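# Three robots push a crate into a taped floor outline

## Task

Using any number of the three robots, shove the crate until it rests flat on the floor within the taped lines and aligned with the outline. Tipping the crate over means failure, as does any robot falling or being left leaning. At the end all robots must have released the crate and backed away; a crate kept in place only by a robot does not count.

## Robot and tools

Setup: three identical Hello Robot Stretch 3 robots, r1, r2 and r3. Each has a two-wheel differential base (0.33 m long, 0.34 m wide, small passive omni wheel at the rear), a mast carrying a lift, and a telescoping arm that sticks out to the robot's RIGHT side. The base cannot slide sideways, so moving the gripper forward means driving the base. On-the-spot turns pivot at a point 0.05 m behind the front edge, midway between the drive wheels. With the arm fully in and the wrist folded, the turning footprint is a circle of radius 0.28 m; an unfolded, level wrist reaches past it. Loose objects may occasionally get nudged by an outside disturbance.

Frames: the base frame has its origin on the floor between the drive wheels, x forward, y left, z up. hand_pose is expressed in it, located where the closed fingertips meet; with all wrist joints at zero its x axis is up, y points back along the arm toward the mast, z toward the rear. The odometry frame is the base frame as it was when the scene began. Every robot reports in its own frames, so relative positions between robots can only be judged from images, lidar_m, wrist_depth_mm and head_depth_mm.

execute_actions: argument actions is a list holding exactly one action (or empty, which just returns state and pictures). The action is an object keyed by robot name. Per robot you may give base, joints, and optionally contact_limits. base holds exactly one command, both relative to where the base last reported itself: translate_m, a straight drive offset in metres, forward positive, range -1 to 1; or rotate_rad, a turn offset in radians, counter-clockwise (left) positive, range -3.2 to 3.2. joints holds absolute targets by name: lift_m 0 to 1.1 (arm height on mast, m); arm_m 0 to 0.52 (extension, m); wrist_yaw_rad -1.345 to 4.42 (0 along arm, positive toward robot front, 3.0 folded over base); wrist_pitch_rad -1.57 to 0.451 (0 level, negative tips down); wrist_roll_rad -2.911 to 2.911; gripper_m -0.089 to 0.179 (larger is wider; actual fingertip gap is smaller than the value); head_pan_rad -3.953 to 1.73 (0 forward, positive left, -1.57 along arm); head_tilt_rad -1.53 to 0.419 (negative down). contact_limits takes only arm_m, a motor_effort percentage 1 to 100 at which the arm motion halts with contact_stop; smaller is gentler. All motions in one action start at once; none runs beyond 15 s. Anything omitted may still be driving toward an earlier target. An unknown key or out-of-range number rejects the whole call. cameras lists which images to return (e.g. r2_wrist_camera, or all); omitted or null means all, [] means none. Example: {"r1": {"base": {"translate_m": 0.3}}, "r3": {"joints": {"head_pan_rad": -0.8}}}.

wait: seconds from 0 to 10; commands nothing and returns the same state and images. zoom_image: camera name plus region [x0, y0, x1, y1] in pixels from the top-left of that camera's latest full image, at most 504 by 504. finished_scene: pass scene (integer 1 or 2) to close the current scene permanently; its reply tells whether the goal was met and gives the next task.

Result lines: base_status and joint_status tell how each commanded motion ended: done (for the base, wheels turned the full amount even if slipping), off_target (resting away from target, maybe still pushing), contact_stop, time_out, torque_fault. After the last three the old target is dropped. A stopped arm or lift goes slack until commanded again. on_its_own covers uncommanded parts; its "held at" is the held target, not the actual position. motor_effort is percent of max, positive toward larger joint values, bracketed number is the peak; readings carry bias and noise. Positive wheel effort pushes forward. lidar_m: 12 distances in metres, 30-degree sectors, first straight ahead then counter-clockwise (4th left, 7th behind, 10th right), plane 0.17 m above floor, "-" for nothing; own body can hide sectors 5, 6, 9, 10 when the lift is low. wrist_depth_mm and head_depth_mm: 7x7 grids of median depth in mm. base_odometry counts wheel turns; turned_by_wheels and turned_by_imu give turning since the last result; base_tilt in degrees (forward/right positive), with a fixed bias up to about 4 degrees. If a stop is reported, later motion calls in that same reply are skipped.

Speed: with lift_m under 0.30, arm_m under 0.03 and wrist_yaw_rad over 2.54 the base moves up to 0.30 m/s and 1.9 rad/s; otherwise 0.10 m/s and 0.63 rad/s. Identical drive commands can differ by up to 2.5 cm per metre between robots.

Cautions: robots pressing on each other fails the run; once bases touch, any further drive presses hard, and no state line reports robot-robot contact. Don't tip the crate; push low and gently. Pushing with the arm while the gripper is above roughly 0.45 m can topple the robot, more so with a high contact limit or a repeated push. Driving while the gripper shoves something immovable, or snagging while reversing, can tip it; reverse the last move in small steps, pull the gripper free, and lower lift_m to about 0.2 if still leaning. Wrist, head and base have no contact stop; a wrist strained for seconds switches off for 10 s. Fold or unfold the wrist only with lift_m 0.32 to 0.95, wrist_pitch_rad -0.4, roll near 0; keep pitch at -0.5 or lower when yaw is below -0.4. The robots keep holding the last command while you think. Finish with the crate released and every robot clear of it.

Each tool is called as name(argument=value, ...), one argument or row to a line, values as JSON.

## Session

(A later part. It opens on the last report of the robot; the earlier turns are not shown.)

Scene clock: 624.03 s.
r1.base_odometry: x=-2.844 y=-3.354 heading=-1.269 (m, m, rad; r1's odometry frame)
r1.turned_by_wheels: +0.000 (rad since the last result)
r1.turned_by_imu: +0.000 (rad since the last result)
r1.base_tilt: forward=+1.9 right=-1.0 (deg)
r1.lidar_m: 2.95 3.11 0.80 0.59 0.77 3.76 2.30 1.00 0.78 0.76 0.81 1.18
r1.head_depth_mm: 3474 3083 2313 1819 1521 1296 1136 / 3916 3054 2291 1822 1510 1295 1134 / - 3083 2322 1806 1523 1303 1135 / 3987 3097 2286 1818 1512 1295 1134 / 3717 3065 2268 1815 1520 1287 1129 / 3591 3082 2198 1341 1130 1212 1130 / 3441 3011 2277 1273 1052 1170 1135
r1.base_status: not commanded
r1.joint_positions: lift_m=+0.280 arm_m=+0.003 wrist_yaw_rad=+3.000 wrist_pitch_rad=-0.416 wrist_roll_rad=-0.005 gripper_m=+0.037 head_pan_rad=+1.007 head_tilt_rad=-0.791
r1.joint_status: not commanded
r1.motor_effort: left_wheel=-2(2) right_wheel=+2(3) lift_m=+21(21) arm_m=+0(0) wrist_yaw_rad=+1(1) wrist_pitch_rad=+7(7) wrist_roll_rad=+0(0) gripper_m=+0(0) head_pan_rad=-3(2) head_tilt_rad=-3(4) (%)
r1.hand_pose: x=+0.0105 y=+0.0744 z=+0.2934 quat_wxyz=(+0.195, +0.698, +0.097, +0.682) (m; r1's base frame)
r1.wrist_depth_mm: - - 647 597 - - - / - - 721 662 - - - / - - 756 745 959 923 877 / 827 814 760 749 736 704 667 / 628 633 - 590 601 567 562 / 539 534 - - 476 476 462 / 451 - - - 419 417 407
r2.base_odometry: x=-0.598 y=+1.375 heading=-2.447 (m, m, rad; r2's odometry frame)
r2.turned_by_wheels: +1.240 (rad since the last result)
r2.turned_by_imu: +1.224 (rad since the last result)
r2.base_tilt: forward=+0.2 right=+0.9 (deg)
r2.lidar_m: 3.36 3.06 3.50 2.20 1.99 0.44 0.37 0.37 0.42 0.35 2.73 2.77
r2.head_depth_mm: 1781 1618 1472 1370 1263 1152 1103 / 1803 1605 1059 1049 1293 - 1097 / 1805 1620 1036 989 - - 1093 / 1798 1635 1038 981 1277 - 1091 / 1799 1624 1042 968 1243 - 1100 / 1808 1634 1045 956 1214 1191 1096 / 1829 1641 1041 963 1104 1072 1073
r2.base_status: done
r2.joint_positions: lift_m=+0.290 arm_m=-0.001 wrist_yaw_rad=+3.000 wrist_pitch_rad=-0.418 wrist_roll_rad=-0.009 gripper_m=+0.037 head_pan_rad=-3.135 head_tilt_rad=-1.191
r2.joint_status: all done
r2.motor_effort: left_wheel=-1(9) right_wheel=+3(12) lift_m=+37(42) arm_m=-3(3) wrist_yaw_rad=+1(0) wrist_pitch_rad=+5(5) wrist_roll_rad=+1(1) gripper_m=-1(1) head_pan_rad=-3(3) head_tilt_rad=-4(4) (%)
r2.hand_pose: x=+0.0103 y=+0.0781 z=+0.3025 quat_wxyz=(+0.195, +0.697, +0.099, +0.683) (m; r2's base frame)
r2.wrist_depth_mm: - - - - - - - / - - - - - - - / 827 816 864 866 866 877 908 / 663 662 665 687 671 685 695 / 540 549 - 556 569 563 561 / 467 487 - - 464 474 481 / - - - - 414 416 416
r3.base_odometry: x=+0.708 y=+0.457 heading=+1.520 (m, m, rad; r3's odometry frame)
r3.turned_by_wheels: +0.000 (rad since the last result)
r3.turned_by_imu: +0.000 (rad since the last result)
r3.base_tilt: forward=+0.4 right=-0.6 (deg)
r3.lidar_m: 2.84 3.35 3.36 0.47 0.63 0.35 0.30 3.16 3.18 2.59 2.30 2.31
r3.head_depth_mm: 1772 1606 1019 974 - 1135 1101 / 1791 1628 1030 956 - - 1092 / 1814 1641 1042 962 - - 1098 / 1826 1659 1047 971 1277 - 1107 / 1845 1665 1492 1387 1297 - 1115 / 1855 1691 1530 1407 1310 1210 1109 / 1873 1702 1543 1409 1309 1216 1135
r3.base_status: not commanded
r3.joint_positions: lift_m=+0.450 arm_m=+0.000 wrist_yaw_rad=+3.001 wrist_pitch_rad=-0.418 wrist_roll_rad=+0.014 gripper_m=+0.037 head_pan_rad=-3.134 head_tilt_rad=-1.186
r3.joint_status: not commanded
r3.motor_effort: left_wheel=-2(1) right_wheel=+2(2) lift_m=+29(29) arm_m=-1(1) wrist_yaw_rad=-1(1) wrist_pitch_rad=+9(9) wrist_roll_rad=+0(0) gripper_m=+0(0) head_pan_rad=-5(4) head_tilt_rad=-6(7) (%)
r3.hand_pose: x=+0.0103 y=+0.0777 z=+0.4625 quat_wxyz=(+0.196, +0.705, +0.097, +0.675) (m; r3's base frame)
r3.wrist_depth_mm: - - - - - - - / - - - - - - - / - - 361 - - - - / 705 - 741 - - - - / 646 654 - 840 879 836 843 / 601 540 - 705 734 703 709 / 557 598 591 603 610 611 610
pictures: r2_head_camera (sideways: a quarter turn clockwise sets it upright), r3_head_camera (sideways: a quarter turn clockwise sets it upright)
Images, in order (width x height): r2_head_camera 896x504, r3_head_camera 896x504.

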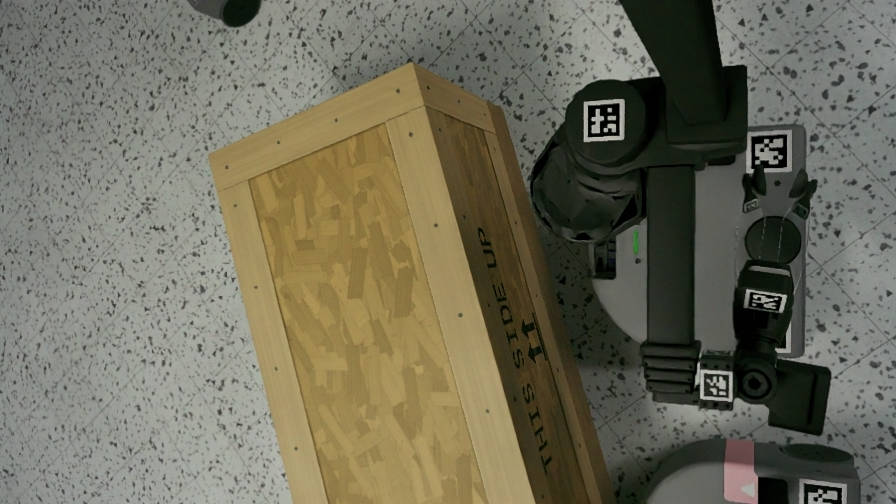

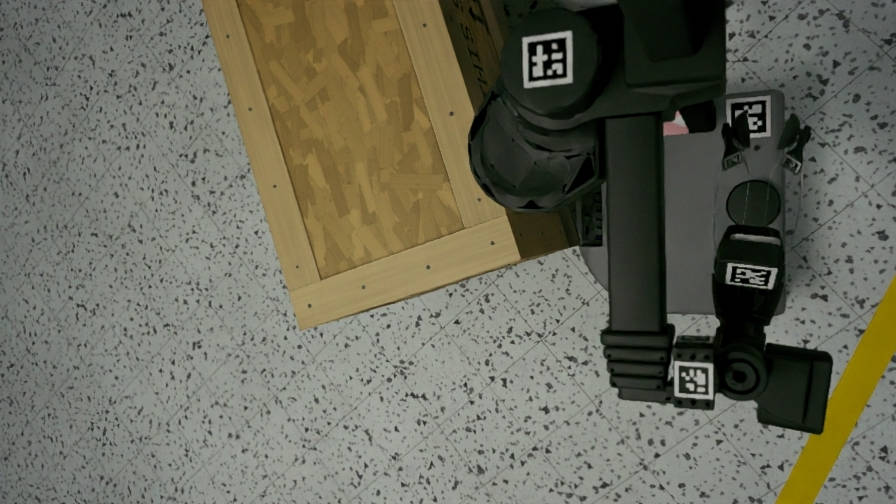

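execute_actions(
  actions=[
    {"r2":{"base":{"translate_m":-0.07},"joints":{"lift_m":0.45}}},
  ],
  cameras=[],
)

execute_actions(
  actions=[
    {"r2":{"base":{"translate_m":-0.15}},"r3":{"base":{"translate_m":-0.15}}},
  ],
  cameras=["r3_head_camera","r2_head_camera","r1_nav_camera"],
)

Scene clock: 631.43 s.
r1.base_odometry: x=-2.844 y=-3.354 heading=-1.269 (m, m, rad; r1's odometry frame)
r1.turned_by_wheels: +0.000 (rad since the last result)
r1.turned_by_imu: +0.000 (rad since the last result)
r1.base_tilt: forward=+1.9 right=-1.0 (deg)
r1.lidar_m: 2.94 3.12 0.80 0.59 0.77 3.76 2.30 1.00 0.77 0.76 0.81 1.18
r1.head_depth_mm: 3506 3098 2302 1825 1507 1300 1132 / 3853 3025 2295 1817 1508 1292 1139 / - 3062 2270 1821 1513 1296 1125 / 3961 3078 2298 1818 1510 1298 1133 / 3763 3087 2268 1812 1515 1291 1128 / 3682 3048 2214 1347 1126 1218 1129 / 3452 2975 2270 1268 1056 1176 1129
r1.base_status: not commanded
r1.joint_positions: lift_m=+0.280 arm_m=+0.003 wrist_yaw_rad=+3.000 wrist_pitch_rad=-0.416 wrist_roll_rad=-0.005 gripper_m=+0.037 head_pan_rad=+1.007 head_tilt_rad=-0.791
r1.joint_status: not commanded
r1.motor_effort: left_wheel=-2(2) right_wheel=+3(2) lift_m=+21(21) arm_m=+0(0) wrist_yaw_rad=+0(1) wrist_pitch_rad=+7(7) wrist_roll_rad=+0(0) gripper_m=-1(0) head_pan_rad=-2(2) head_tilt_rad=-4(4) (%)
r1.hand_pose: x=+0.0105 y=+0.0744 z=+0.2934 quat_wxyz=(+0.195, +0.698, +0.097, +0.682) (m; r1's base frame)
r1.wrist_depth_mm: - - 647 582 - - - / - - 723 645 - - - / - - 797 721 944 891 877 / 841 804 774 741 713 704 673 / 650 618 - 595 605 563 558 / 526 529 - - 483 481 466 / 449 - - - 414 410 404
r2.base_odometry: x=-0.544 y=+1.420 heading=-2.448 (m, m, rad; r2's odometry frame)
r2.turned_by_wheels: +0.000 (rad since the last result)
r2.turned_by_imu: -0.001 (rad since the last result)
r2.base_tilt: forward=+0.2 right=+0.9 (deg)
r2.lidar_m: 3.42 3.12 3.41 2.16 1.95 0.36 0.31 0.31 0.35 0.35 0.49 2.81
r2.head_depth_mm: 1779 1622 1475 1369 1277 - 1099 / 1786 1620 1472 964 - - 1100 / 1799 1631 1042 959 - - 1091 / 1809 1633 1033 958 1051 - 1095 / 1803 1637 1038 951 1041 - 1099 / 1812 1633 1043 957 939 - 1092 / 1810 1646 1495 960 914 1142 996
r2.base_status: done
r2.joint_positions: lift_m=+0.450 arm_m=-0.001 wrist_yaw_rad=+3.000 wrist_pitch_rad=-0.418 wrist_roll_rad=-0.009 gripper_m=+0.037 head_pan_rad=-3.135 head_tilt_rad=-1.191
r2.joint_status: all done
r2.motor_effort: left_wheel=-1(11) right_wheel=+2(5) lift_m=+38(38) arm_m=-3(3) wrist_yaw_rad=+0(1) wrist_pitch_rad=+5(5) wrist_roll_rad=+1(1) gripper_m=+0(1) head_pan_rad=-3(4) head_tilt_rad=-4(4) (%)
r2.hand_pose: x=+0.0103 y=+0.0781 z=+0.4625 quat_wxyz=(+0.195, +0.697, +0.099, +0.683) (m; r2's base frame)
r2.wrist_depth_mm: - - - - - - - / - - - - - - - / - - - - - - - / 882 918 894 933 929 936 926 / 743 756 - 767 789 775 791 / 639 655 - 652 635 651 658 / 561 564 584 572 572 562 574
r3.base_odometry: x=+0.708 y=+0.457 heading=+1.520 (m, m, rad; r3's odometry frame)
r3.turned_by_wheels: +0.000 (rad since the last result)
r3.turned_by_imu: -0.001 (rad since the last result)
r3.base_tilt: forward=+0.4 right=-0.6 (deg)
r3.lidar_m: 2.84 3.36 3.37 0.49 0.48 0.35 0.30 3.15 3.17 2.58 2.30 2.31
r3.head_depth_mm: 1768 1600 1017 974 - 1136 1095 / 1795 1618 1034 961 - - 1094 / 1801 1635 1035 967 - - 1103 / 1825 1655 1048 970 1274 - 1104 / 1847 1670 1491 1390 1303 - 1116 / 1865 1679 1535 1407 1303 1208 1111 / 1892 1694 1546 1421 1309 1216 1139
r3.base_status: not commanded
r3.joint_positions: lift_m=+0.450 arm_m=+0.000 wrist_yaw_rad=+3.001 wrist_pitch_rad=-0.418 wrist_roll_rad=+0.014 gripper_m=+0.037 head_pan_rad=-3.134 head_tilt_rad=-1.186
r3.joint_status: not commanded
r3.motor_effort: left_wheel=-2(2) right_wheel=+2(3) lift_m=+28(28) arm_m=-1(1) wrist_yaw_rad=-1(1) wrist_pitch_rad=+9(9) wrist_roll_rad=+0(0) gripper_m=+1(0) head_pan_rad=-4(5) head_tilt_rad=-7(6) (%)
r3.hand_pose: x=+0.0103 y=+0.0777 z=+0.4625 quat_wxyz=(+0.196, +0.705, +0.097, +0.675) (m; r3's base frame)
r3.wrist_depth_mm: - - - - - - - / - - - - - - - / - - - - - - - / 710 - 958 - - - - / 615 602 - 841 863 844 846 / 544 531 - 704 730 705 709 / 553 573 601 611 612 609 615
pictures: none
No camera images: the call's "cameras" was empty. Leave "cameras" out to get every camera's image.

Scene clock: 635.17 s.
r1.base_odometry: x=-2.844 y=-3.354 heading=-1.269 (m, m, rad; r1's odometry frame)
r1.turned_by_wheels: +0.000 (rad since the last result)
r1.turned_by_imu: +0.000 (rad since the last result)
r1.base_tilt: forward=+1.9 right=-1.1 (deg)
r1.lidar_m: 2.95 3.11 0.70 0.57 0.81 3.77 2.29 1.00 0.78 0.76 0.81 1.18
r1.head_depth_mm: 3551 3085 2304 1825 1521 1296 1132 / 3911 3053 2281 1821 1513 1292 1135 / - 3065 2276 1821 1518 1288 1139 / 3927 3068 2278 1816 1513 1295 1132 / 3831 3047 2268 1723 1479 1294 1136 / 3550 3053 2261 1261 1102 1221 1131 / 3383 3025 1588 1264 1048 1164 1128
r1.base_status: not commanded
r1.joint_positions: lift_m=+0.280 arm_m=+0.003 wrist_yaw_rad=+3.000 wrist_pitch_rad=-0.416 wrist_roll_rad=-0.005 gripper_m=+0.037 head_pan_rad=+1.007 head_tilt_rad=-0.791
r1.joint_status: not commanded
r1.motor_effort: left_wheel=-2(2) right_wheel=+3(2) lift_m=+21(21) arm_m=+0(0) wrist_yaw_rad=+0(1) wrist_pitch_rad=+7(7) wrist_roll_rad=+0(0) gripper_m=+0(1) head_pan_rad=-1(2) head_tilt_rad=-4(4) (%)
r1.hand_pose: x=+0.0105 y=+0.0744 z=+0.2934 quat_wxyz=(+0.195, +0.698, +0.097, +0.682) (m; r1's base frame)
r1.wrist_depth_mm: - - 661 572 962 - - / - - 712 639 - - - / - - 827 708 886 923 878 / 830 816 761 740 715 702 675 / 643 642 - 593 615 577 556 / 527 527 - - 479 477 474 / 455 - - - 416 415 402
r2.base_odometry: x=-0.429 y=+1.516 heading=-2.448 (m, m, rad; r2's odometry frame)
r2.turned_by_wheels: +0.000 (rad since the last result)
r2.turned_by_imu: +0.162 (rad since the last result)
r2.base_tilt: forward=+0.2 right=+0.9 (deg)
r2.lidar_m: 4.00 3.17 2.71 1.97 1.90 0.29 0.28 0.29 0.39 0.37 2.83 2.96
r2.head_depth_mm: 1793 1624 1476 1349 1263 - 1104 / 1795 1624 1029 950 - - 1102 / 1805 1638 1033 965 - - 1094 / 1795 1629 1037 953 944 - 1090 / 1795 1642 1041 961 990 - 1096 / 1809 1630 1036 956 983 - 1090 / 1805 1633 1038 958 1084 1060 1087
r2.base_status: translate_m off_target (by the wheels' count: -0.1496 of -0.1500)
r2.joint_positions: lift_m=+0.450 arm_m=-0.001 wrist_yaw_rad=+3.001 wrist_pitch_rad=-0.417 wrist_roll_rad=-0.009 gripper_m=+0.037 head_pan_rad=-3.135 head_tilt_rad=-1.191
r2.joint_status: not commanded
r2.on_its_own: left_wheel is at rest, and its effort (-58) is outside its rest range (-18 to +18); right_wheel is at rest, and its effort (-43) is outside its rest range (-18 to +18)
r2.motor_effort: left_wheel=-58(79) right_wheel=-43(62) lift_m=+36(38) arm_m=-3(3) wrist_yaw_rad=+0(1) wrist_pitch_rad=+5(5) wrist_roll_rad=+0(1) gripper_m=+0(0) head_pan_rad=-2(4) head_tilt_rad=-4(4) (%)
r2.hand_pose: x=+0.0103 y=+0.0782 z=+0.4626 quat_wxyz=(+0.195, +0.697, +0.099, +0.683) (m; r2's base frame)
r2.wrist_depth_mm: - - - - - - - / - - - - - - - / - - - - - - - / 864 912 932 928 939 931 931 / 701 749 - 761 779 776 783 / 360 633 - 651 631 657 664 / 355 517 581 584 567 574 573
r3.base_odometry: x=+0.701 y=+0.308 heading=+1.520 (m, m, rad; r3's odometry frame)
r3.turned_by_wheels: +0.000 (rad since the last result)
r3.turned_by_imu: +0.092 (rad since the last result)
r3.base_tilt: forward=+0.4 right=-0.6 (deg)
r3.lidar_m: 3.13 3.46 3.67 0.49 0.43 0.29 0.28 0.28 3.12 2.57 2.39 2.46
r3.head_depth_mm: 1770 1610 1021 941 - 1140 1095 / 1790 1629 1030 955 - - 1094 / 1813 1640 1038 962 - - 1094 / 1830 1649 1043 965 1039 - 1109 / 1844 1660 1516 1390 1299 - 1117 / 1856 1678 1530 1406 1306 1209 1111 / 1890 1696 1541 1417 1306 1215 1134
r3.base_status: translate_m off_target (by the wheels' count: -0.1498 of -0.1500)
r3.joint_positions: lift_m=+0.450 arm_m=+0.000 wrist_yaw_rad=+3.001 wrist_pitch_rad=-0.418 wrist_roll_rad=+0.014 gripper_m=+0.037 head_pan_rad=-3.135 head_tilt_rad=-1.187
r3.joint_status: not commanded
r3.on_its_own: left_wheel is at rest, and its effort (-32) is outside its rest range (-18 to +18); right_wheel is at rest, and its effort (-33) is outside its rest range (-18 to +18)
r3.motor_effort: left_wheel=-32(59) right_wheel=-33(88) lift_m=+28(28) arm_m=-1(1) wrist_yaw_rad=-1(1) wrist_pitch_rad=+9(9) wrist_roll_rad=+0(0) gripper_m=+0(1) head_pan_rad=-4(5) head_tilt_rad=-6(7) (%)
r3.hand_pose: x=+0.0102 y=+0.0777 z=+0.4626 quat_wxyz=(+0.196, +0.705, +0.097, +0.675) (m; r3's base frame)
r3.wrist_depth_mm: - - 431 - - - - / 630 - - - - - - / 466 586 - - - - - / 428 597 747 - - - - / 419 585 - 817 861 836 837 / 407 562 - 681 724 718 712 / 401 572 600 605 607 614 610
pictures: r1_nav_camera (sideways: a quarter turn counterclockwise sets it upright), r2_head_camera (sideways: a quarter turn clockwise sets it upright), r3_head_camera (sideways: a quarter turn clockwise sets it upright)
Images, in order (width x height): r1_nav_camera 672x504, r2_head_camera 896x504, r3_head_camera 896x504.

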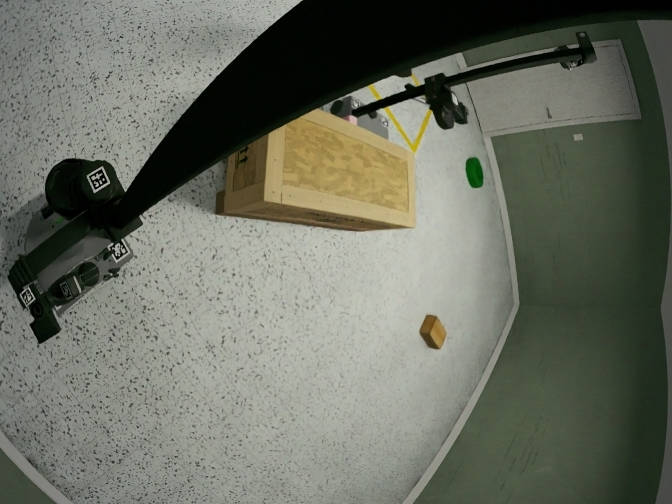

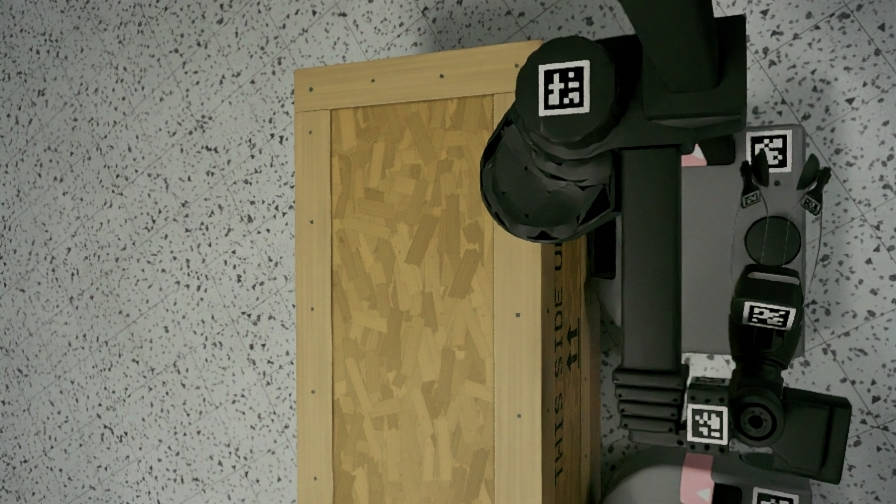

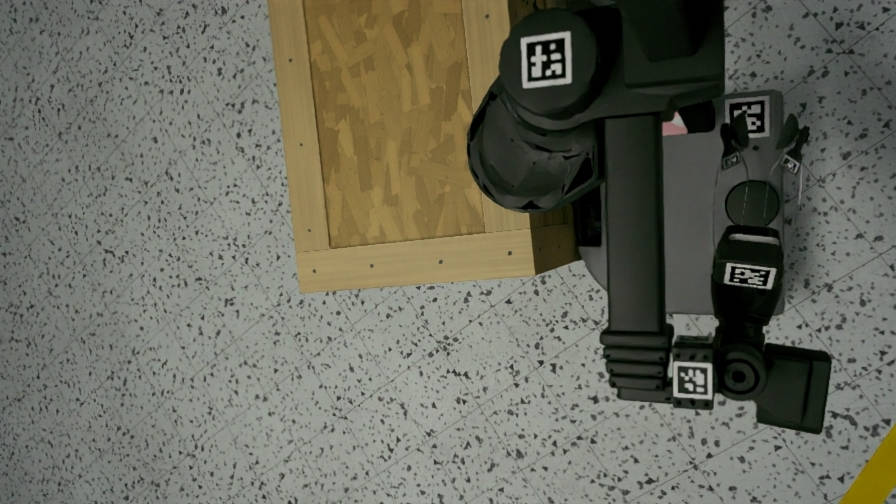

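execute_actions(
  actions=[
    {"r2":{"base":{"rotate_rad":-0.2}},"r3":{"base":{"rotate_rad":-0.08}}},
  ],
  cameras=[],
)

execute_actions(
  actions=[
    {"r2":{"base":{"translate_m":-0.14}},"r3":{"base":{"translate_m":-0.15}}},
  ],
  cameras=["r3_head_camera","r2_head_camera","r1_nav_camera"],
)

Scene clock: 642.00 s.
r1.base_odometry: x=-2.844 y=-3.354 heading=-1.269 (m, m, rad; r1's odometry frame)
r1.turned_by_wheels: +0.000 (rad since the last result)
r1.turned_by_imu: +0.000 (rad since the last result)
r1.base_tilt: forward=+1.8 right=-1.0 (deg)
r1.lidar_m: 2.95 3.12 0.70 0.57 0.81 3.78 2.30 1.00 0.78 0.76 0.81 1.18
r1.head_depth_mm: 3544 3071 2315 1842 1513 1302 1136 / 3929 3054 2296 1826 1511 1293 1131 / - 3046 2272 1827 1512 1294 1133 / 3877 3120 2285 1831 1507 1303 1131 / 3775 3096 2275 1717 1482 1297 1133 / 3570 3047 2257 1257 1098 1206 1131 / 3458 3021 1571 1266 1051 1165 1129
r1.base_status: not commanded
r1.joint_positions: lift_m=+0.280 arm_m=+0.003 wrist_yaw_rad=+3.000 wrist_pitch_rad=-0.416 wrist_roll_rad=-0.005 gripper_m=+0.037 head_pan_rad=+1.007 head_tilt_rad=-0.791
r1.joint_status: not commanded
r1.motor_effort: left_wheel=-3(2) right_wheel=+3(3) lift_m=+21(21) arm_m=+0(0) wrist_yaw_rad=+0(1) wrist_pitch_rad=+6(7) wrist_roll_rad=+0(0) gripper_m=+1(0) head_pan_rad=-2(1) head_tilt_rad=-4(4) (%)
r1.hand_pose: x=+0.0105 y=+0.0744 z=+0.2934 quat_wxyz=(+0.195, +0.698, +0.097, +0.682) (m; r1's base frame)
r1.wrist_depth_mm: - - 656 583 981 - - / - - 718 641 - - - / - - 791 699 919 923 880 / 811 771 778 730 713 694 695 / 649 625 - 592 599 562 563 / 526 534 - - 475 487 464 / 458 - - - 422 408 404
r2.base_odometry: x=-0.429 y=+1.516 heading=-2.648 (m, m, rad; r2's odometry frame)
r2.turned_by_wheels: -0.200 (rad since the last result)
r2.turned_by_imu: -0.198 (rad since the last result)
r2.base_tilt: forward=+0.2 right=+0.9 (deg)
r2.lidar_m: 3.40 3.16 3.48 2.13 1.89 0.31 0.28 0.28 0.33 0.36 0.51 2.86
r2.head_depth_mm: 1797 1622 1454 1359 1282 - 1100 / 1792 1624 1480 1317 - - 1106 / 1803 1628 1036 965 - - 1092 / 1813 1627 1034 955 935 - 1094 / 1803 1626 1041 959 935 - 1097 / 1805 1644 1042 960 915 - 1098 / 1810 1642 1496 958 917 1107 1017
r2.base_status: done
r2.joint_positions: lift_m=+0.450 arm_m=-0.001 wrist_yaw_rad=+3.001 wrist_pitch_rad=-0.417 wrist_roll_rad=-0.009 gripper_m=+0.037 head_pan_rad=-3.135 head_tilt_rad=-1.191
r2.joint_status: not commanded
r2.motor_effort: left_wheel=+2(43) right_wheel=-1(49) lift_m=+36(35) arm_m=-3(3) wrist_yaw_rad=+0(0) wrist_pitch_rad=+5(5) wrist_roll_rad=+1(1) gripper_m=+0(0) head_pan_rad=-3(3) head_tilt_rad=-3(4) (%)
r2.hand_pose: x=+0.0103 y=+0.0782 z=+0.4626 quat_wxyz=(+0.195, +0.697, +0.099, +0.683) (m; r2's base frame)
r2.wrist_depth_mm: - - - - - - - / - - - - - - - / - - - - - - - / 922 896 905 938 932 955 951 / 756 772 - 774 765 770 771 / 645 650 - 662 630 663 660 / 563 567 575 574 570 575 572
r3.base_odometry: x=+0.701 y=+0.308 heading=+1.440 (m, m, rad; r3's odometry frame)
r3.turned_by_wheels: -0.080 (rad since the last result)
r3.turned_by_imu: -0.080 (rad since the last result)
r3.base_tilt: forward=+0.4 right=-0.6 (deg)
r3.lidar_m: 2.96 3.45 3.55 0.49 0.47 0.30 0.28 0.28 3.06 2.66 2.39 2.39
r3.head_depth_mm: 1770 1604 1018 946 - 1140 1096 / 1782 1625 1030 956 - - 1089 / 1807 1633 1040 962 - - 1096 / 1834 1647 1045 960 977 - 1105 / 1837 1674 1500 1376 1310 - 1117 / 1857 1684 1528 1400 1307 1208 1114 / 1866 1703 1552 1417 1309 1208 1132
r3.base_status: done
r3.joint_positions: lift_m=+0.450 arm_m=+0.000 wrist_yaw_rad=+3.001 wrist_pitch_rad=-0.418 wrist_roll_rad=+0.014 gripper_m=+0.037 head_pan_rad=-3.135 head_tilt_rad=-1.187
r3.joint_status: not commanded
r3.motor_effort: left_wheel=+3(19) right_wheel=-3(35) lift_m=+28(28) arm_m=-1(1) wrist_yaw_rad=-2(0) wrist_pitch_rad=+9(9) wrist_roll_rad=+0(0) gripper_m=-1(0) head_pan_rad=-3(3) head_tilt_rad=-4(6) (%)
r3.hand_pose: x=+0.0102 y=+0.0777 z=+0.4626 quat_wxyz=(+0.196, +0.705, +0.097, +0.675) (m; r3's base frame)
r3.wrist_depth_mm: - - 543 - - - - / 640 - - - - - - / 507 717 - - - - - / 488 719 753 - - - - / 471 602 - 815 880 833 834 / 452 569 - 699 728 704 718 / 431 590 591 606 606 612 614
pictures: none
No camera images: the call's "cameras" was empty. Leave "cameras" out to get every camera's image.

Scene clock: 645.40 s.
r1.base_odometry: x=-2.844 y=-3.354 heading=-1.269 (m, m, rad; r1's odometry frame)
r1.turned_by_wheels: +0.000 (rad since the last result)
r1.turned_by_imu: +0.000 (rad since the last result)
r1.base_tilt: forward=+1.8 right=-0.9 (deg)
r1.lidar_m: 2.95 3.11 0.62 0.54 0.98 3.78 2.30 1.00 0.78 0.76 0.81 1.18
r1.head_depth_mm: 3522 3083 2298 1833 1525 1301 1138 / 3953 3078 2264 1838 1510 1300 1136 / - 3110 2303 1826 1516 1294 1130 / 3952 3042 2269 1784 1513 1293 1125 / 3777 3051 2270 1343 1421 1278 1126 / 3657 3060 1588 1267 1076 1147 1126 / 3463 3000 2286 1270 1058 1183 1134
r1.base_status: not commanded
r1.joint_positions: lift_m=+0.280 arm_m=+0.003 wrist_yaw_rad=+3.000 wrist_pitch_rad=-0.416 wrist_roll_rad=-0.005 gripper_m=+0.037 head_pan_rad=+1.007 head_tilt_rad=-0.791
r1.joint_status: not commanded
r1.motor_effort: left_wheel=-2(3) right_wheel=+2(2) lift_m=+21(21) arm_m=+0(0) wrist_yaw_rad=+1(0) wrist_pitch_rad=+6(7) wrist_roll_rad=+0(0) gripper_m=+0(0) head_pan_rad=-3(2) head_tilt_rad=-4(4) (%)
r1.hand_pose: x=+0.0105 y=+0.0744 z=+0.2934 quat_wxyz=(+0.195, +0.698, +0.097, +0.682) (m; r1's base frame)
r1.wrist_depth_mm: - - 673 561 742 - - / - - 729 623 850 - - / - - 845 697 845 912 900 / 810 795 768 713 703 699 676 / 646 626 - 595 611 565 564 / 538 534 - - 475 479 467 / 449 - - - 414 409 407
r2.base_odometry: x=-0.306 y=+1.582 heading=-2.648 (m, m, rad; r2's odometry frame)
r2.turned_by_wheels: +0.000 (rad since the last result)
r2.turned_by_imu: +0.173 (rad since the last result)
r2.base_tilt: forward=+0.2 right=+0.9 (deg)
r2.lidar_m: 3.97 3.21 2.73 1.95 1.86 0.28 0.28 0.30 0.39 0.50 2.87 2.98
r2.head_depth_mm: 1785 1610 1472 1364 1279 - 1095 / 1812 1615 1032 952 - - 1102 / 1805 1612 1030 961 - - 1091 / 1793 1622 1040 959 959 - 1097 / 1813 1631 1035 957 1062 - 1096 / 1811 1642 1044 959 1126 - 1093 / 1804 1642 1046 962 1111 1097 1095
r2.base_status: translate_m off_target (by the wheels' count: -0.1398 of -0.1400)
r2.joint_positions: lift_m=+0.450 arm_m=-0.001 wrist_yaw_rad=+3.001 wrist_pitch_rad=-0.417 wrist_roll_rad=-0.009 gripper_m=+0.037 head_pan_rad=-3.135 head_tilt_rad=-1.191
r2.joint_status: not commanded
r2.on_its_own: left_wheel is at rest, and its effort (-24) is outside its rest range (-18 to +18); right_wheel is at rest, and its effort (-42) is outside its rest range (-18 to +18)
r2.motor_effort: left_wheel=-24(83) right_wheel=-42(62) lift_m=+36(35) arm_m=-3(3) wrist_yaw_rad=+0(0) wrist_pitch_rad=+5(5) wrist_roll_rad=+1(1) gripper_m=+1(1) head_pan_rad=-4(3) head_tilt_rad=-3(4) (%)
r2.hand_pose: x=+0.0103 y=+0.0782 z=+0.4626 quat_wxyz=(+0.195, +0.697, +0.099, +0.683) (m; r2's base frame)
r2.wrist_depth_mm: - - - - - - - / - - - - - - - / - - - - - - - / 825 915 920 914 952 938 937 / 748 747 - 769 765 772 790 / 354 632 - 653 629 641 666 / 334 559 584 580 558 570 571
r3.base_odometry: x=+0.681 y=+0.159 heading=+1.440 (m, m, rad; r3's odometry frame)
r3.turned_by_wheels: +0.000 (rad since the last result)
r3.turned_by_imu: +0.124 (rad since the last result)
r3.base_tilt: forward=+0.4 right=-0.6 (deg)
r3.lidar_m: 3.37 3.55 3.36 0.50 0.35 0.28 0.28 0.30 3.05 2.61 2.47 2.55
r3.head_depth_mm: 1774 1609 1019 939 - 1141 1093 / 1782 1623 1025 952 - - 1095 / 1802 1642 1036 965 - - 1097 / 1833 1663 1058 956 1043 - 1103 / 1838 1660 1522 1395 1299 - 1113 / 1859 1671 1535 1405 1300 1213 1110 / 1879 1699 1533 1415 1310 1214 1136
r3.base_status: translate_m off_target (by the wheels' count: -0.1497 of -0.1500)
r3.joint_positions: lift_m=+0.450 arm_m=+0.000 wrist_yaw_rad=+3.001 wrist_pitch_rad=-0.418 wrist_roll_rad=+0.014 gripper_m=+0.037 head_pan_rad=-3.135 head_tilt_rad=-1.188
r3.joint_status: not commanded
r3.on_its_own: left_wheel is at rest, and its effort (-38) is outside its rest range (-18 to +18); right_wheel is at rest, and its effort (-56) is outside its rest range (-18 to +18)
r3.motor_effort: left_wheel=-38(62) right_wheel=-56(76) lift_m=+28(28) arm_m=-1(1) wrist_yaw_rad=-1(1) wrist_pitch_rad=+9(9) wrist_roll_rad=+0(0) gripper_m=+0(1) head_pan_rad=-2(4) head_tilt_rad=-5(5) (%)
r3.hand_pose: x=+0.0102 y=+0.0777 z=+0.4626 quat_wxyz=(+0.196, +0.705, +0.097, +0.675) (m; r3's base frame)
r3.wrist_depth_mm: - - - 630 - - - / 627 - - - - - - / 446 440 - - - - - / 359 445 741 781 - - - / 346 474 - 608 876 845 838 / 346 502 - 630 732 712 717 / 347 470 601 603 606 615 620
pictures: r1_nav_camera (sideways: a quarter turn counterclockwise sets it upright), r2_head_camera (sideways: a quarter turn clockwise sets it upright), r3_head_camera (sideways: a quarter turn clockwise sets it upright)
Images, in order (width x height): r1_nav_camera 672x504, r2_head_camera 896x504, r3_head_camera 896x504.

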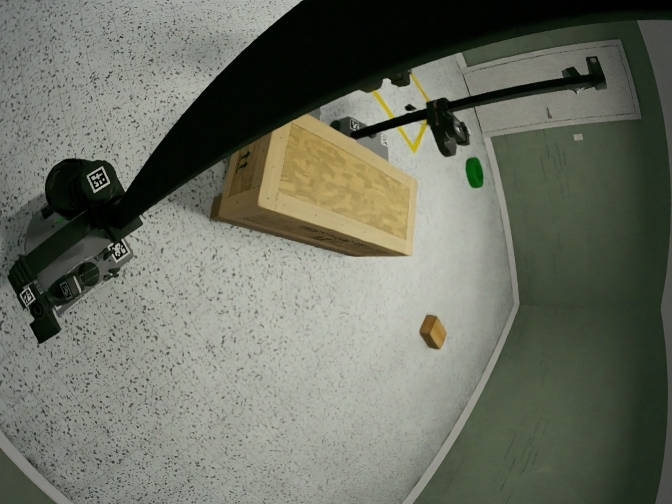

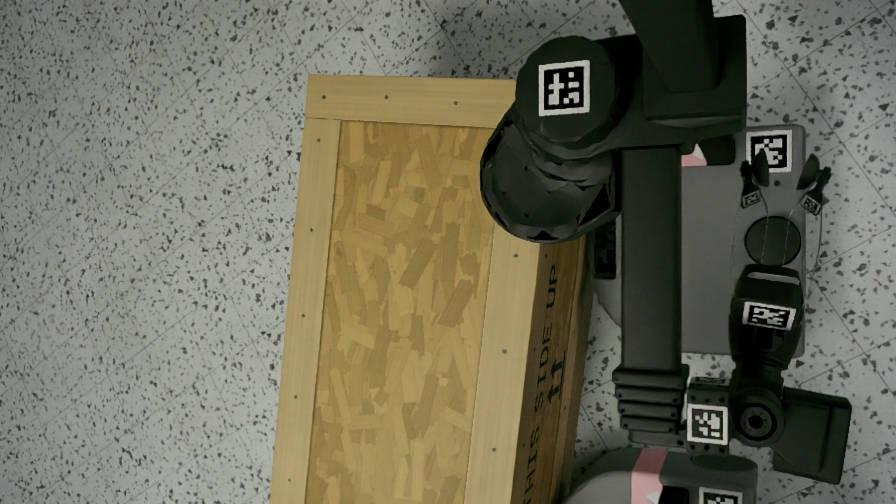

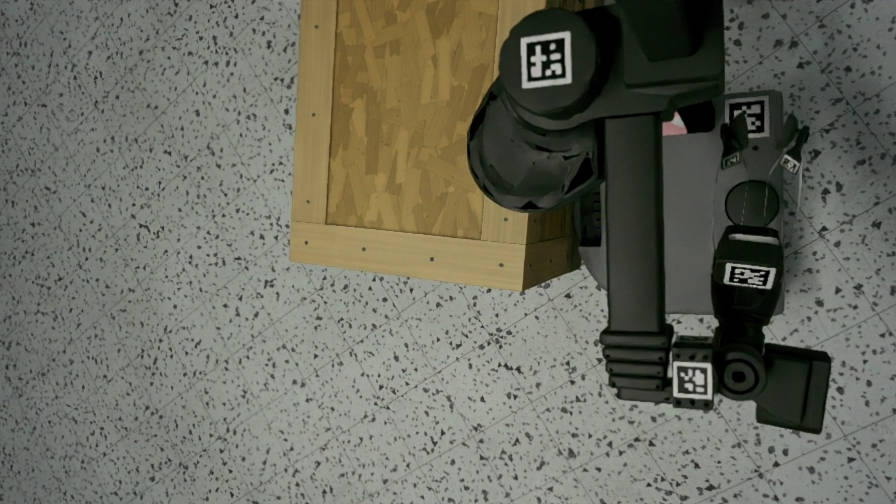

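execute_actions(
  actions=[
    {"r1":{"base":{"rotate_rad":0.67},"joints":{"head_pan_rad":0.3,"head_tilt_rad":-1.1}},"r2":{"base":{"rotate_rad":-0.13}},"r3":{"base":{"rotate_rad":-0.12}}},
  ],
  cameras=["r1_head_camera"],
)

execute_actions(
  actions=[
    {"r1":{"base":{"translate_m":0.3}},"r2":{"base":{"translate_m":-0.12}},"r3":{"base":{"translate_m":-0.13}}},
  ],
  cameras=["r3_head_camera","r2_head_camera","r1_nav_camera","r1_head_camera"],
)

Scene clock: 658.03 s.
r1.base_odometry: x=-2.844 y=-3.354 heading=-0.599 (m, m, rad; r1's odometry frame)
r1.turned_by_wheels: +0.670 (rad since the last result)
r1.turned_by_imu: +0.670 (rad since the last result)
r1.base_tilt: forward=+1.8 right=-0.9 (deg)
r1.lidar_m: 3.32 0.54 0.57 4.49 5.75 1.64 0.90 0.76 0.76 0.86 1.43 2.94
r1.head_depth_mm: 2153 1833 1620 1456 1310 1200 1095 / 2077 1841 1626 1449 1313 1195 1103 / 2164 1843 1621 1457 1314 1192 1133 / 2127 1843 1615 1438 1301 1190 - / 2127 1351 1483 1415 1300 1189 - / 2117 1274 1123 1092 1283 1184 - / 2127 1261 1119 1052 1283 1179 1112
r1.base_status: done
r1.joint_positions: lift_m=+0.280 arm_m=+0.003 wrist_yaw_rad=+3.000 wrist_pitch_rad=-0.416 wrist_roll_rad=-0.005 gripper_m=+0.037 head_pan_rad=+0.307 head_tilt_rad=-1.087
r1.joint_status: all done
r1.motor_effort: left_wheel=-2(13) right_wheel=+2(9) lift_m=+21(21) arm_m=+0(0) wrist_yaw_rad=+0(1) wrist_pitch_rad=+7(7) wrist_roll_rad=+0(0) gripper_m=+0(0) head_pan_rad=-3(27) head_tilt_rad=-5(22) (%)
r1.hand_pose: x=+0.0105 y=+0.0744 z=+0.2934 quat_wxyz=(+0.195, +0.698, +0.097, +0.682) (m; r1's base frame)
r1.wrist_depth_mm: - - - - 964 559 426 / - - - - 938 570 459 / - - - 988 858 607 506 / 807 799 792 758 718 637 578 / 663 629 - 593 599 567 553 / 533 525 - - 473 480 464 / 447 - - - 417 410 403
r2.base_odometry: x=-0.306 y=+1.582 heading=-2.777 (m, m, rad; r2's odometry frame)
r2.turned_by_wheels: -0.130 (rad since the last result)
r2.turned_by_imu: -0.124 (rad since the last result)
r2.base_tilt: forward=+0.2 right=+0.9 (deg)
r2.lidar_m: 3.59 3.22 3.17 2.04 1.85 0.29 0.28 0.29 0.39 0.38 2.87 2.92
r2.head_depth_mm: 1781 1624 1477 1366 1275 - 1097 / 1801 1618 1489 1324 - - 1103 / 1801 1626 1030 963 - - 1090 / 1794 1625 1036 957 948 - 1094 / 1811 1631 1036 958 978 - 1098 / 1808 1645 1038 960 982 - 1096 / 1811 1643 1039 959 1087 1070 1088
r2.base_status: done
r2.joint_positions: lift_m=+0.450 arm_m=-0.001 wrist_yaw_rad=+3.001 wrist_pitch_rad=-0.417 wrist_roll_rad=-0.009 gripper_m=+0.037 head_pan_rad=-3.135 head_tilt_rad=-1.191
r2.joint_status: not commanded
r2.on_its_own: right_wheel is at rest, and its effort (-27) is outside its rest range (-18 to +18)
r2.motor_effort: left_wheel=-2(10) right_wheel=-27(49) lift_m=+35(36) arm_m=-3(3) wrist_yaw_rad=+0(0) wrist_pitch_rad=+5(5) wrist_roll_rad=+1(1) gripper_m=-1(0) head_pan_rad=-3(3) head_tilt_rad=-4(4) (%)
r2.hand_pose: x=+0.0103 y=+0.0782 z=+0.4626 quat_wxyz=(+0.195, +0.697, +0.099, +0.683) (m; r2's base frame)
r2.wrist_depth_mm: - - - - - - - / - - - - - - - / - - - - - - - / 919 920 908 916 936 924 946 / 744 753 - 763 789 765 795 / 642 640 - 644 639 660 677 / 550 565 575 580 569 575 573
r3.base_odometry: x=+0.681 y=+0.159 heading=+1.321 (m, m, rad; r3's odometry frame)
r3.turned_by_wheels: -0.119 (rad since the last result)
r3.turned_by_imu: -0.114 (rad since the last result)
r3.base_tilt: forward=+0.4 right=-0.6 (deg)
r3.lidar_m: 3.09 3.56 3.84 0.50 0.40 0.29 0.28 0.29 2.98 2.72 2.46 2.48
r3.head_depth_mm: 1773 1607 1020 938 - 1141 1092 / 1787 1622 1028 955 - - 1093 / 1807 1638 1032 964 - - 1097 / 1817 1641 1043 962 1003 - 1106 / 1839 1667 1512 1362 1294 - 1115 / 1862 1684 1528 1408 1306 1203 1114 / 1882 1691 1538 1411 1305 1211 1136
r3.base_status: done
r3.joint_positions: lift_m=+0.450 arm_m=+0.000 wrist_yaw_rad=+3.001 wrist_pitch_rad=-0.418 wrist_roll_rad=+0.014 gripper_m=+0.037 head_pan_rad=-3.135 head_tilt_rad=-1.188
r3.joint_status: not commanded
r3.on_its_own: right_wheel is at rest, and its effort (-36) is outside its rest range (-18 to +18)
r3.motor_effort: left_wheel=-3(23) right_wheel=-36(65) lift_m=+27(27) arm_m=-1(1) wrist_yaw_rad=-1(1) wrist_pitch_rad=+9(9) wrist_roll_rad=+0(0) gripper_m=-1(0) head_pan_rad=-4(4) head_tilt_rad=-4(6) (%)
r3.hand_pose: x=+0.0102 y=+0.0777 z=+0.4626 quat_wxyz=(+0.196, +0.705, +0.097, +0.675) (m; r3's base frame)
r3.wrist_depth_mm: - - - - - - - / 628 - - - - - - / 452 512 - - - - - / 386 523 750 984 - - - / 384 552 - 785 865 840 845 / 378 578 - 666 730 700 710 / 373 526 599 608 611 613 604
pictures: r1_head_camera (sideways: a quarter turn clockwise sets it upright)
Images, in order (width x height): r1_head_camera 896x504.

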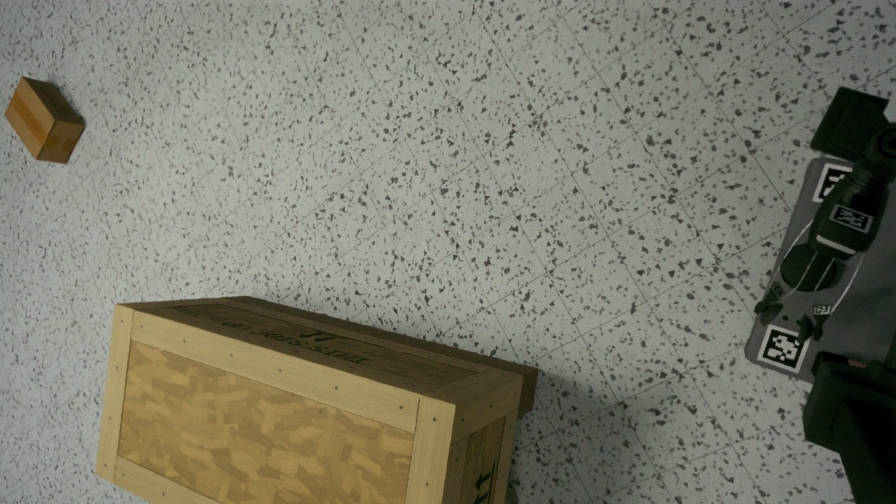

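Scene clock: 661.17 s.
r1.base_odometry: x=-2.597 y=-3.523 heading=-0.599 (m, m, rad; r1's odometry frame)
r1.turned_by_wheels: +0.000 (rad since the last result)
r1.turned_by_imu: -0.001 (rad since the last result)
r1.base_tilt: forward=+1.9 right=-1.0 (deg)
r1.lidar_m: 3.08 0.46 0.33 0.38 5.98 2.08 1.14 0.96 0.96 1.09 1.80 2.72
r1.head_depth_mm: 2147 1858 1625 1453 1316 1194 1104 / 2155 1859 1626 1452 1308 1193 1115 / 2143 1853 1632 1449 1298 1197 1126 / 2123 1849 1601 1443 1302 1180 - / 2123 1809 1183 1376 1289 1190 - / 2099 1832 1123 1035 1110 1168 - / 2102 1784 1111 999 906 1150 1116
r1.base_status: done
r1.joint_positions: lift_m=+0.280 arm_m=+0.003 wrist_yaw_rad=+3.000 wrist_pitch_rad=-0.416 wrist_roll_rad=-0.005 gripper_m=+0.037 head_pan_rad=+0.307 head_tilt_rad=-1.087
r1.joint_status: not commanded
r1.motor_effort: left_wheel=-2(9) right_wheel=+3(11) lift_m=+21(22) arm_m=+0(0) wrist_yaw_rad=-1(0) wrist_pitch_rad=+7(7) wrist_roll_rad=+0(0) gripper_m=+0(0) head_pan_rad=-2(2) head_tilt_rad=-5(5) (%)
r1.hand_pose: x=+0.0105 y=+0.0744 z=+0.2934 quat_wxyz=(+0.195, +0.698, +0.097, +0.682) (m; r1's base frame)
r1.wrist_depth_mm: - - - 811 337 355 369 / - - - 868 371 389 409 / - - - 869 406 437 448 / 816 804 769 709 456 480 511 / 651 639 - 578 508 533 561 / 539 521 - - 476 481 463 / 449 - - - 422 415 408
r2.base_odometry: x=-0.194 y=+1.625 heading=-2.777 (m, m, rad; r2's odometry frame)
r2.turned_by_wheels: +0.001 (rad since the last result)
r2.turned_by_imu: +0.099 (rad since the last result)
r2.base_tilt: forward=+0.2 right=+0.9 (deg)
r2.lidar_m: 3.92 3.25 2.75 1.92 1.82 0.28 0.28 0.31 0.41 0.51 2.91 2.98
r2.head_depth_mm: 1784 1621 1329 1359 1271 - 1099 / 1781 1622 1033 967 - - 1100 / 1782 1628 1029 965 - - 1092 / 1813 1642 1037 957 979 - 1094 / 1797 1628 1038 956 1139 - 1101 / 1816 1650 1040 961 1245 - 1094 / 1834 1636 1047 967 1130 1103 1103
r2.base_status: translate_m off_target (by the wheels' count: -0.1198 of -0.1200)
r2.joint_positions: lift_m=+0.450 arm_m=-0.001 wrist_yaw_rad=+3.001 wrist_pitch_rad=-0.417 wrist_roll_rad=-0.009 gripper_m=+0.037 head_pan_rad=-3.135 head_tilt_rad=-1.191
r2.joint_status: not commanded
r2.on_its_own: right_wheel is at rest, and its effort (-46) is outside its rest range (-18 to +18)
r2.motor_effort: left_wheel=-15(76) right_wheel=-46(60) lift_m=+35(36) arm_m=-3(2) wrist_yaw_rad=+0(0) wrist_pitch_rad=+5(5) wrist_roll_rad=+1(1) gripper_m=+0(0) head_pan_rad=-3(3) head_tilt_rad=-4(4) (%)
r2.hand_pose: x=+0.0103 y=+0.0782 z=+0.4626 quat_wxyz=(+0.195, +0.697, +0.099, +0.683) (m; r2's base frame)
r2.wrist_depth_mm: - - - - - - - / - - - - - - - / - - - - - - - / 901 912 936 923 934 933 955 / 748 766 - 764 795 761 778 / 642 652 - 646 638 650 656 / 323 561 580 578 565 571 561
r3.base_odometry: x=+0.649 y=+0.034 heading=+1.321 (m, m, rad; r3's odometry frame)
r3.turned_by_wheels: +0.000 (rad since the last result)
r3.turned_by_imu: +0.066 (rad since the last result)
r3.base_tilt: forward=+0.4 right=-0.6 (deg)
r3.lidar_m: 3.33 3.65 3.44 0.51 0.34 0.28 0.28 0.30 2.92 2.72 2.54 2.57
r3.head_depth_mm: 1780 1608 1018 938 - 1141 1091 / 1782 1618 1023 959 - - 1092 / 1815 1639 1034 962 - - 1098 / 1808 1650 1053 957 1066 - 1102 / 1845 1675 1518 1394 1300 - 1115 / 1858 1673 1526 1404 1312 1209 1112 / 1880 1683 1547 1418 1309 1211 1126
r3.base_status: translate_m off_target (by the wheels' count: -0.1297 of -0.1300)
r3.joint_positions: lift_m=+0.450 arm_m=+0.000 wrist_yaw_rad=+3.001 wrist_pitch_rad=-0.418 wrist_roll_rad=+0.014 gripper_m=+0.037 head_pan_rad=-3.135 head_tilt_rad=-1.188
r3.joint_status: not commanded
r3.on_its_own: left_wheel is at rest, and its effort (-56) is outside its rest range (-18 to +18); right_wheel is at rest, and its effort (-51) is outside its rest range (-18 to +18)
r3.motor_effort: left_wheel=-56(60) right_wheel=-51(75) lift_m=+28(28) arm_m=-1(1) wrist_yaw_rad=-1(0) wrist_pitch_rad=+9(9) wrist_roll_rad=+0(0) gripper_m=+0(0) head_pan_rad=-2(3) head_tilt_rad=-4(6) (%)
r3.hand_pose: x=+0.0102 y=+0.0777 z=+0.4626 quat_wxyz=(+0.196, +0.705, +0.097, +0.675) (m; r3's base frame)
r3.wrist_depth_mm: - - - 606 - - - / 629 - - - - - - / 446 436 - - - - - / 354 410 749 751 - - - / 335 440 - 602 866 858 835 / 339 476 - 621 731 702 706 / 340 448 598 605 607 612 617
pictures: r1_head_camera (sideways: a quarter turn clockwise sets it upright), r1_nav_camera (sideways: a quarter turn counterclockwise sets it upright), r2_head_camera (sideways: a quarter turn clockwise sets it upright), r3_head_camera (sideways: a quarter turn clockwise sets it upright)
Images, in order (width x height): r1_head_camera 896x504, r1_nav_camera 672x504, r2_head_camera 896x504, r3_head_camera 896x504.

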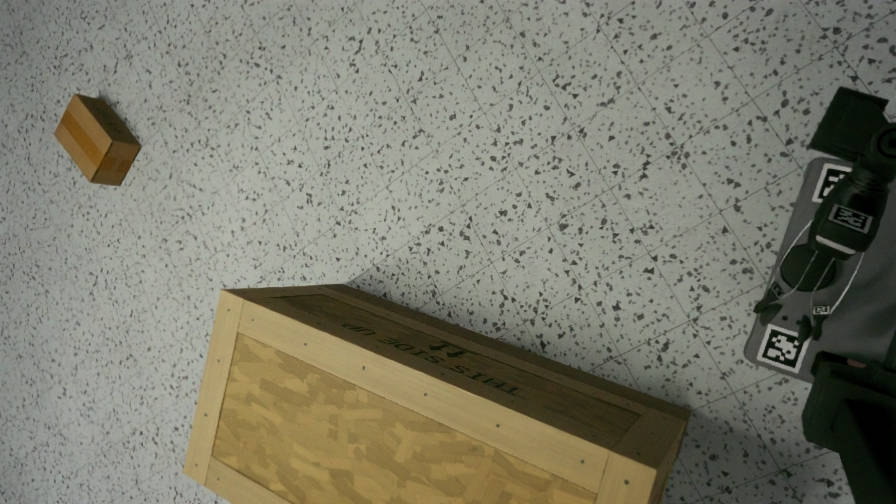

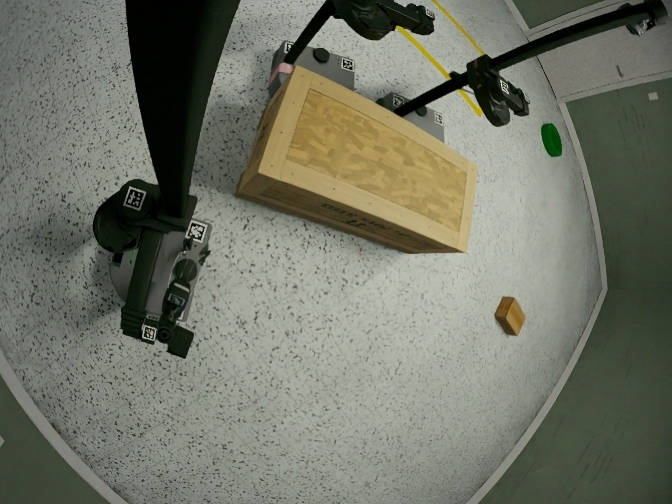

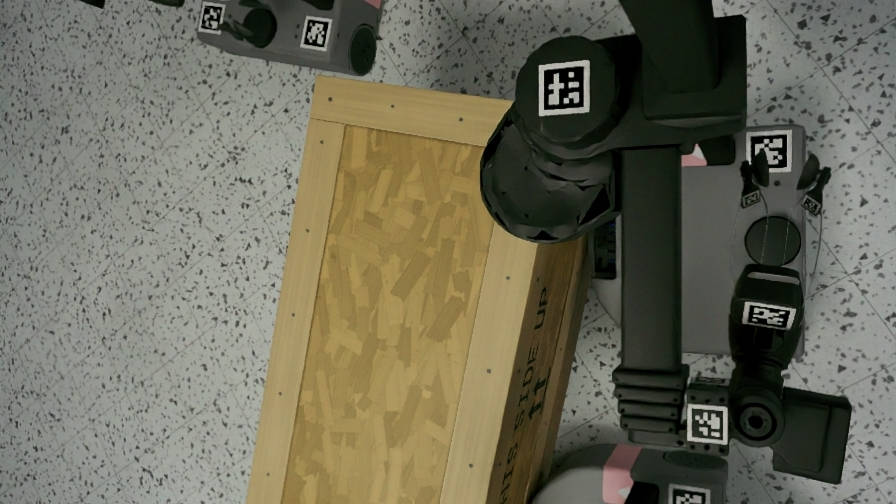

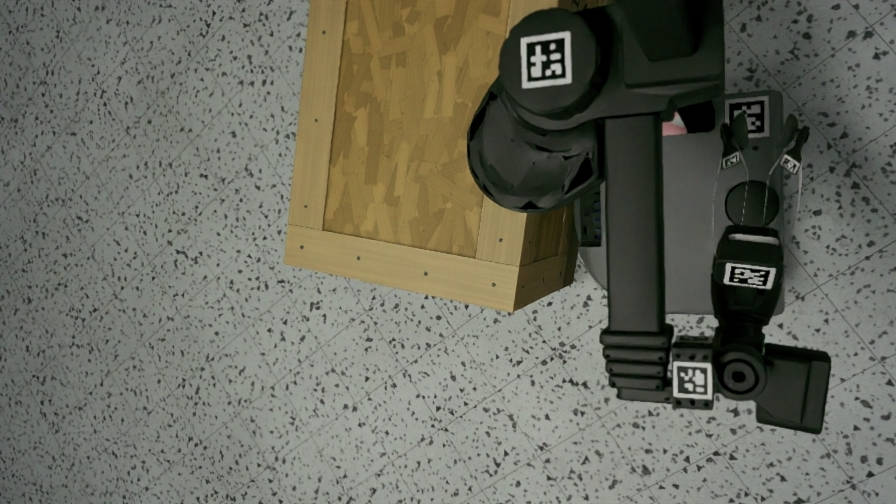

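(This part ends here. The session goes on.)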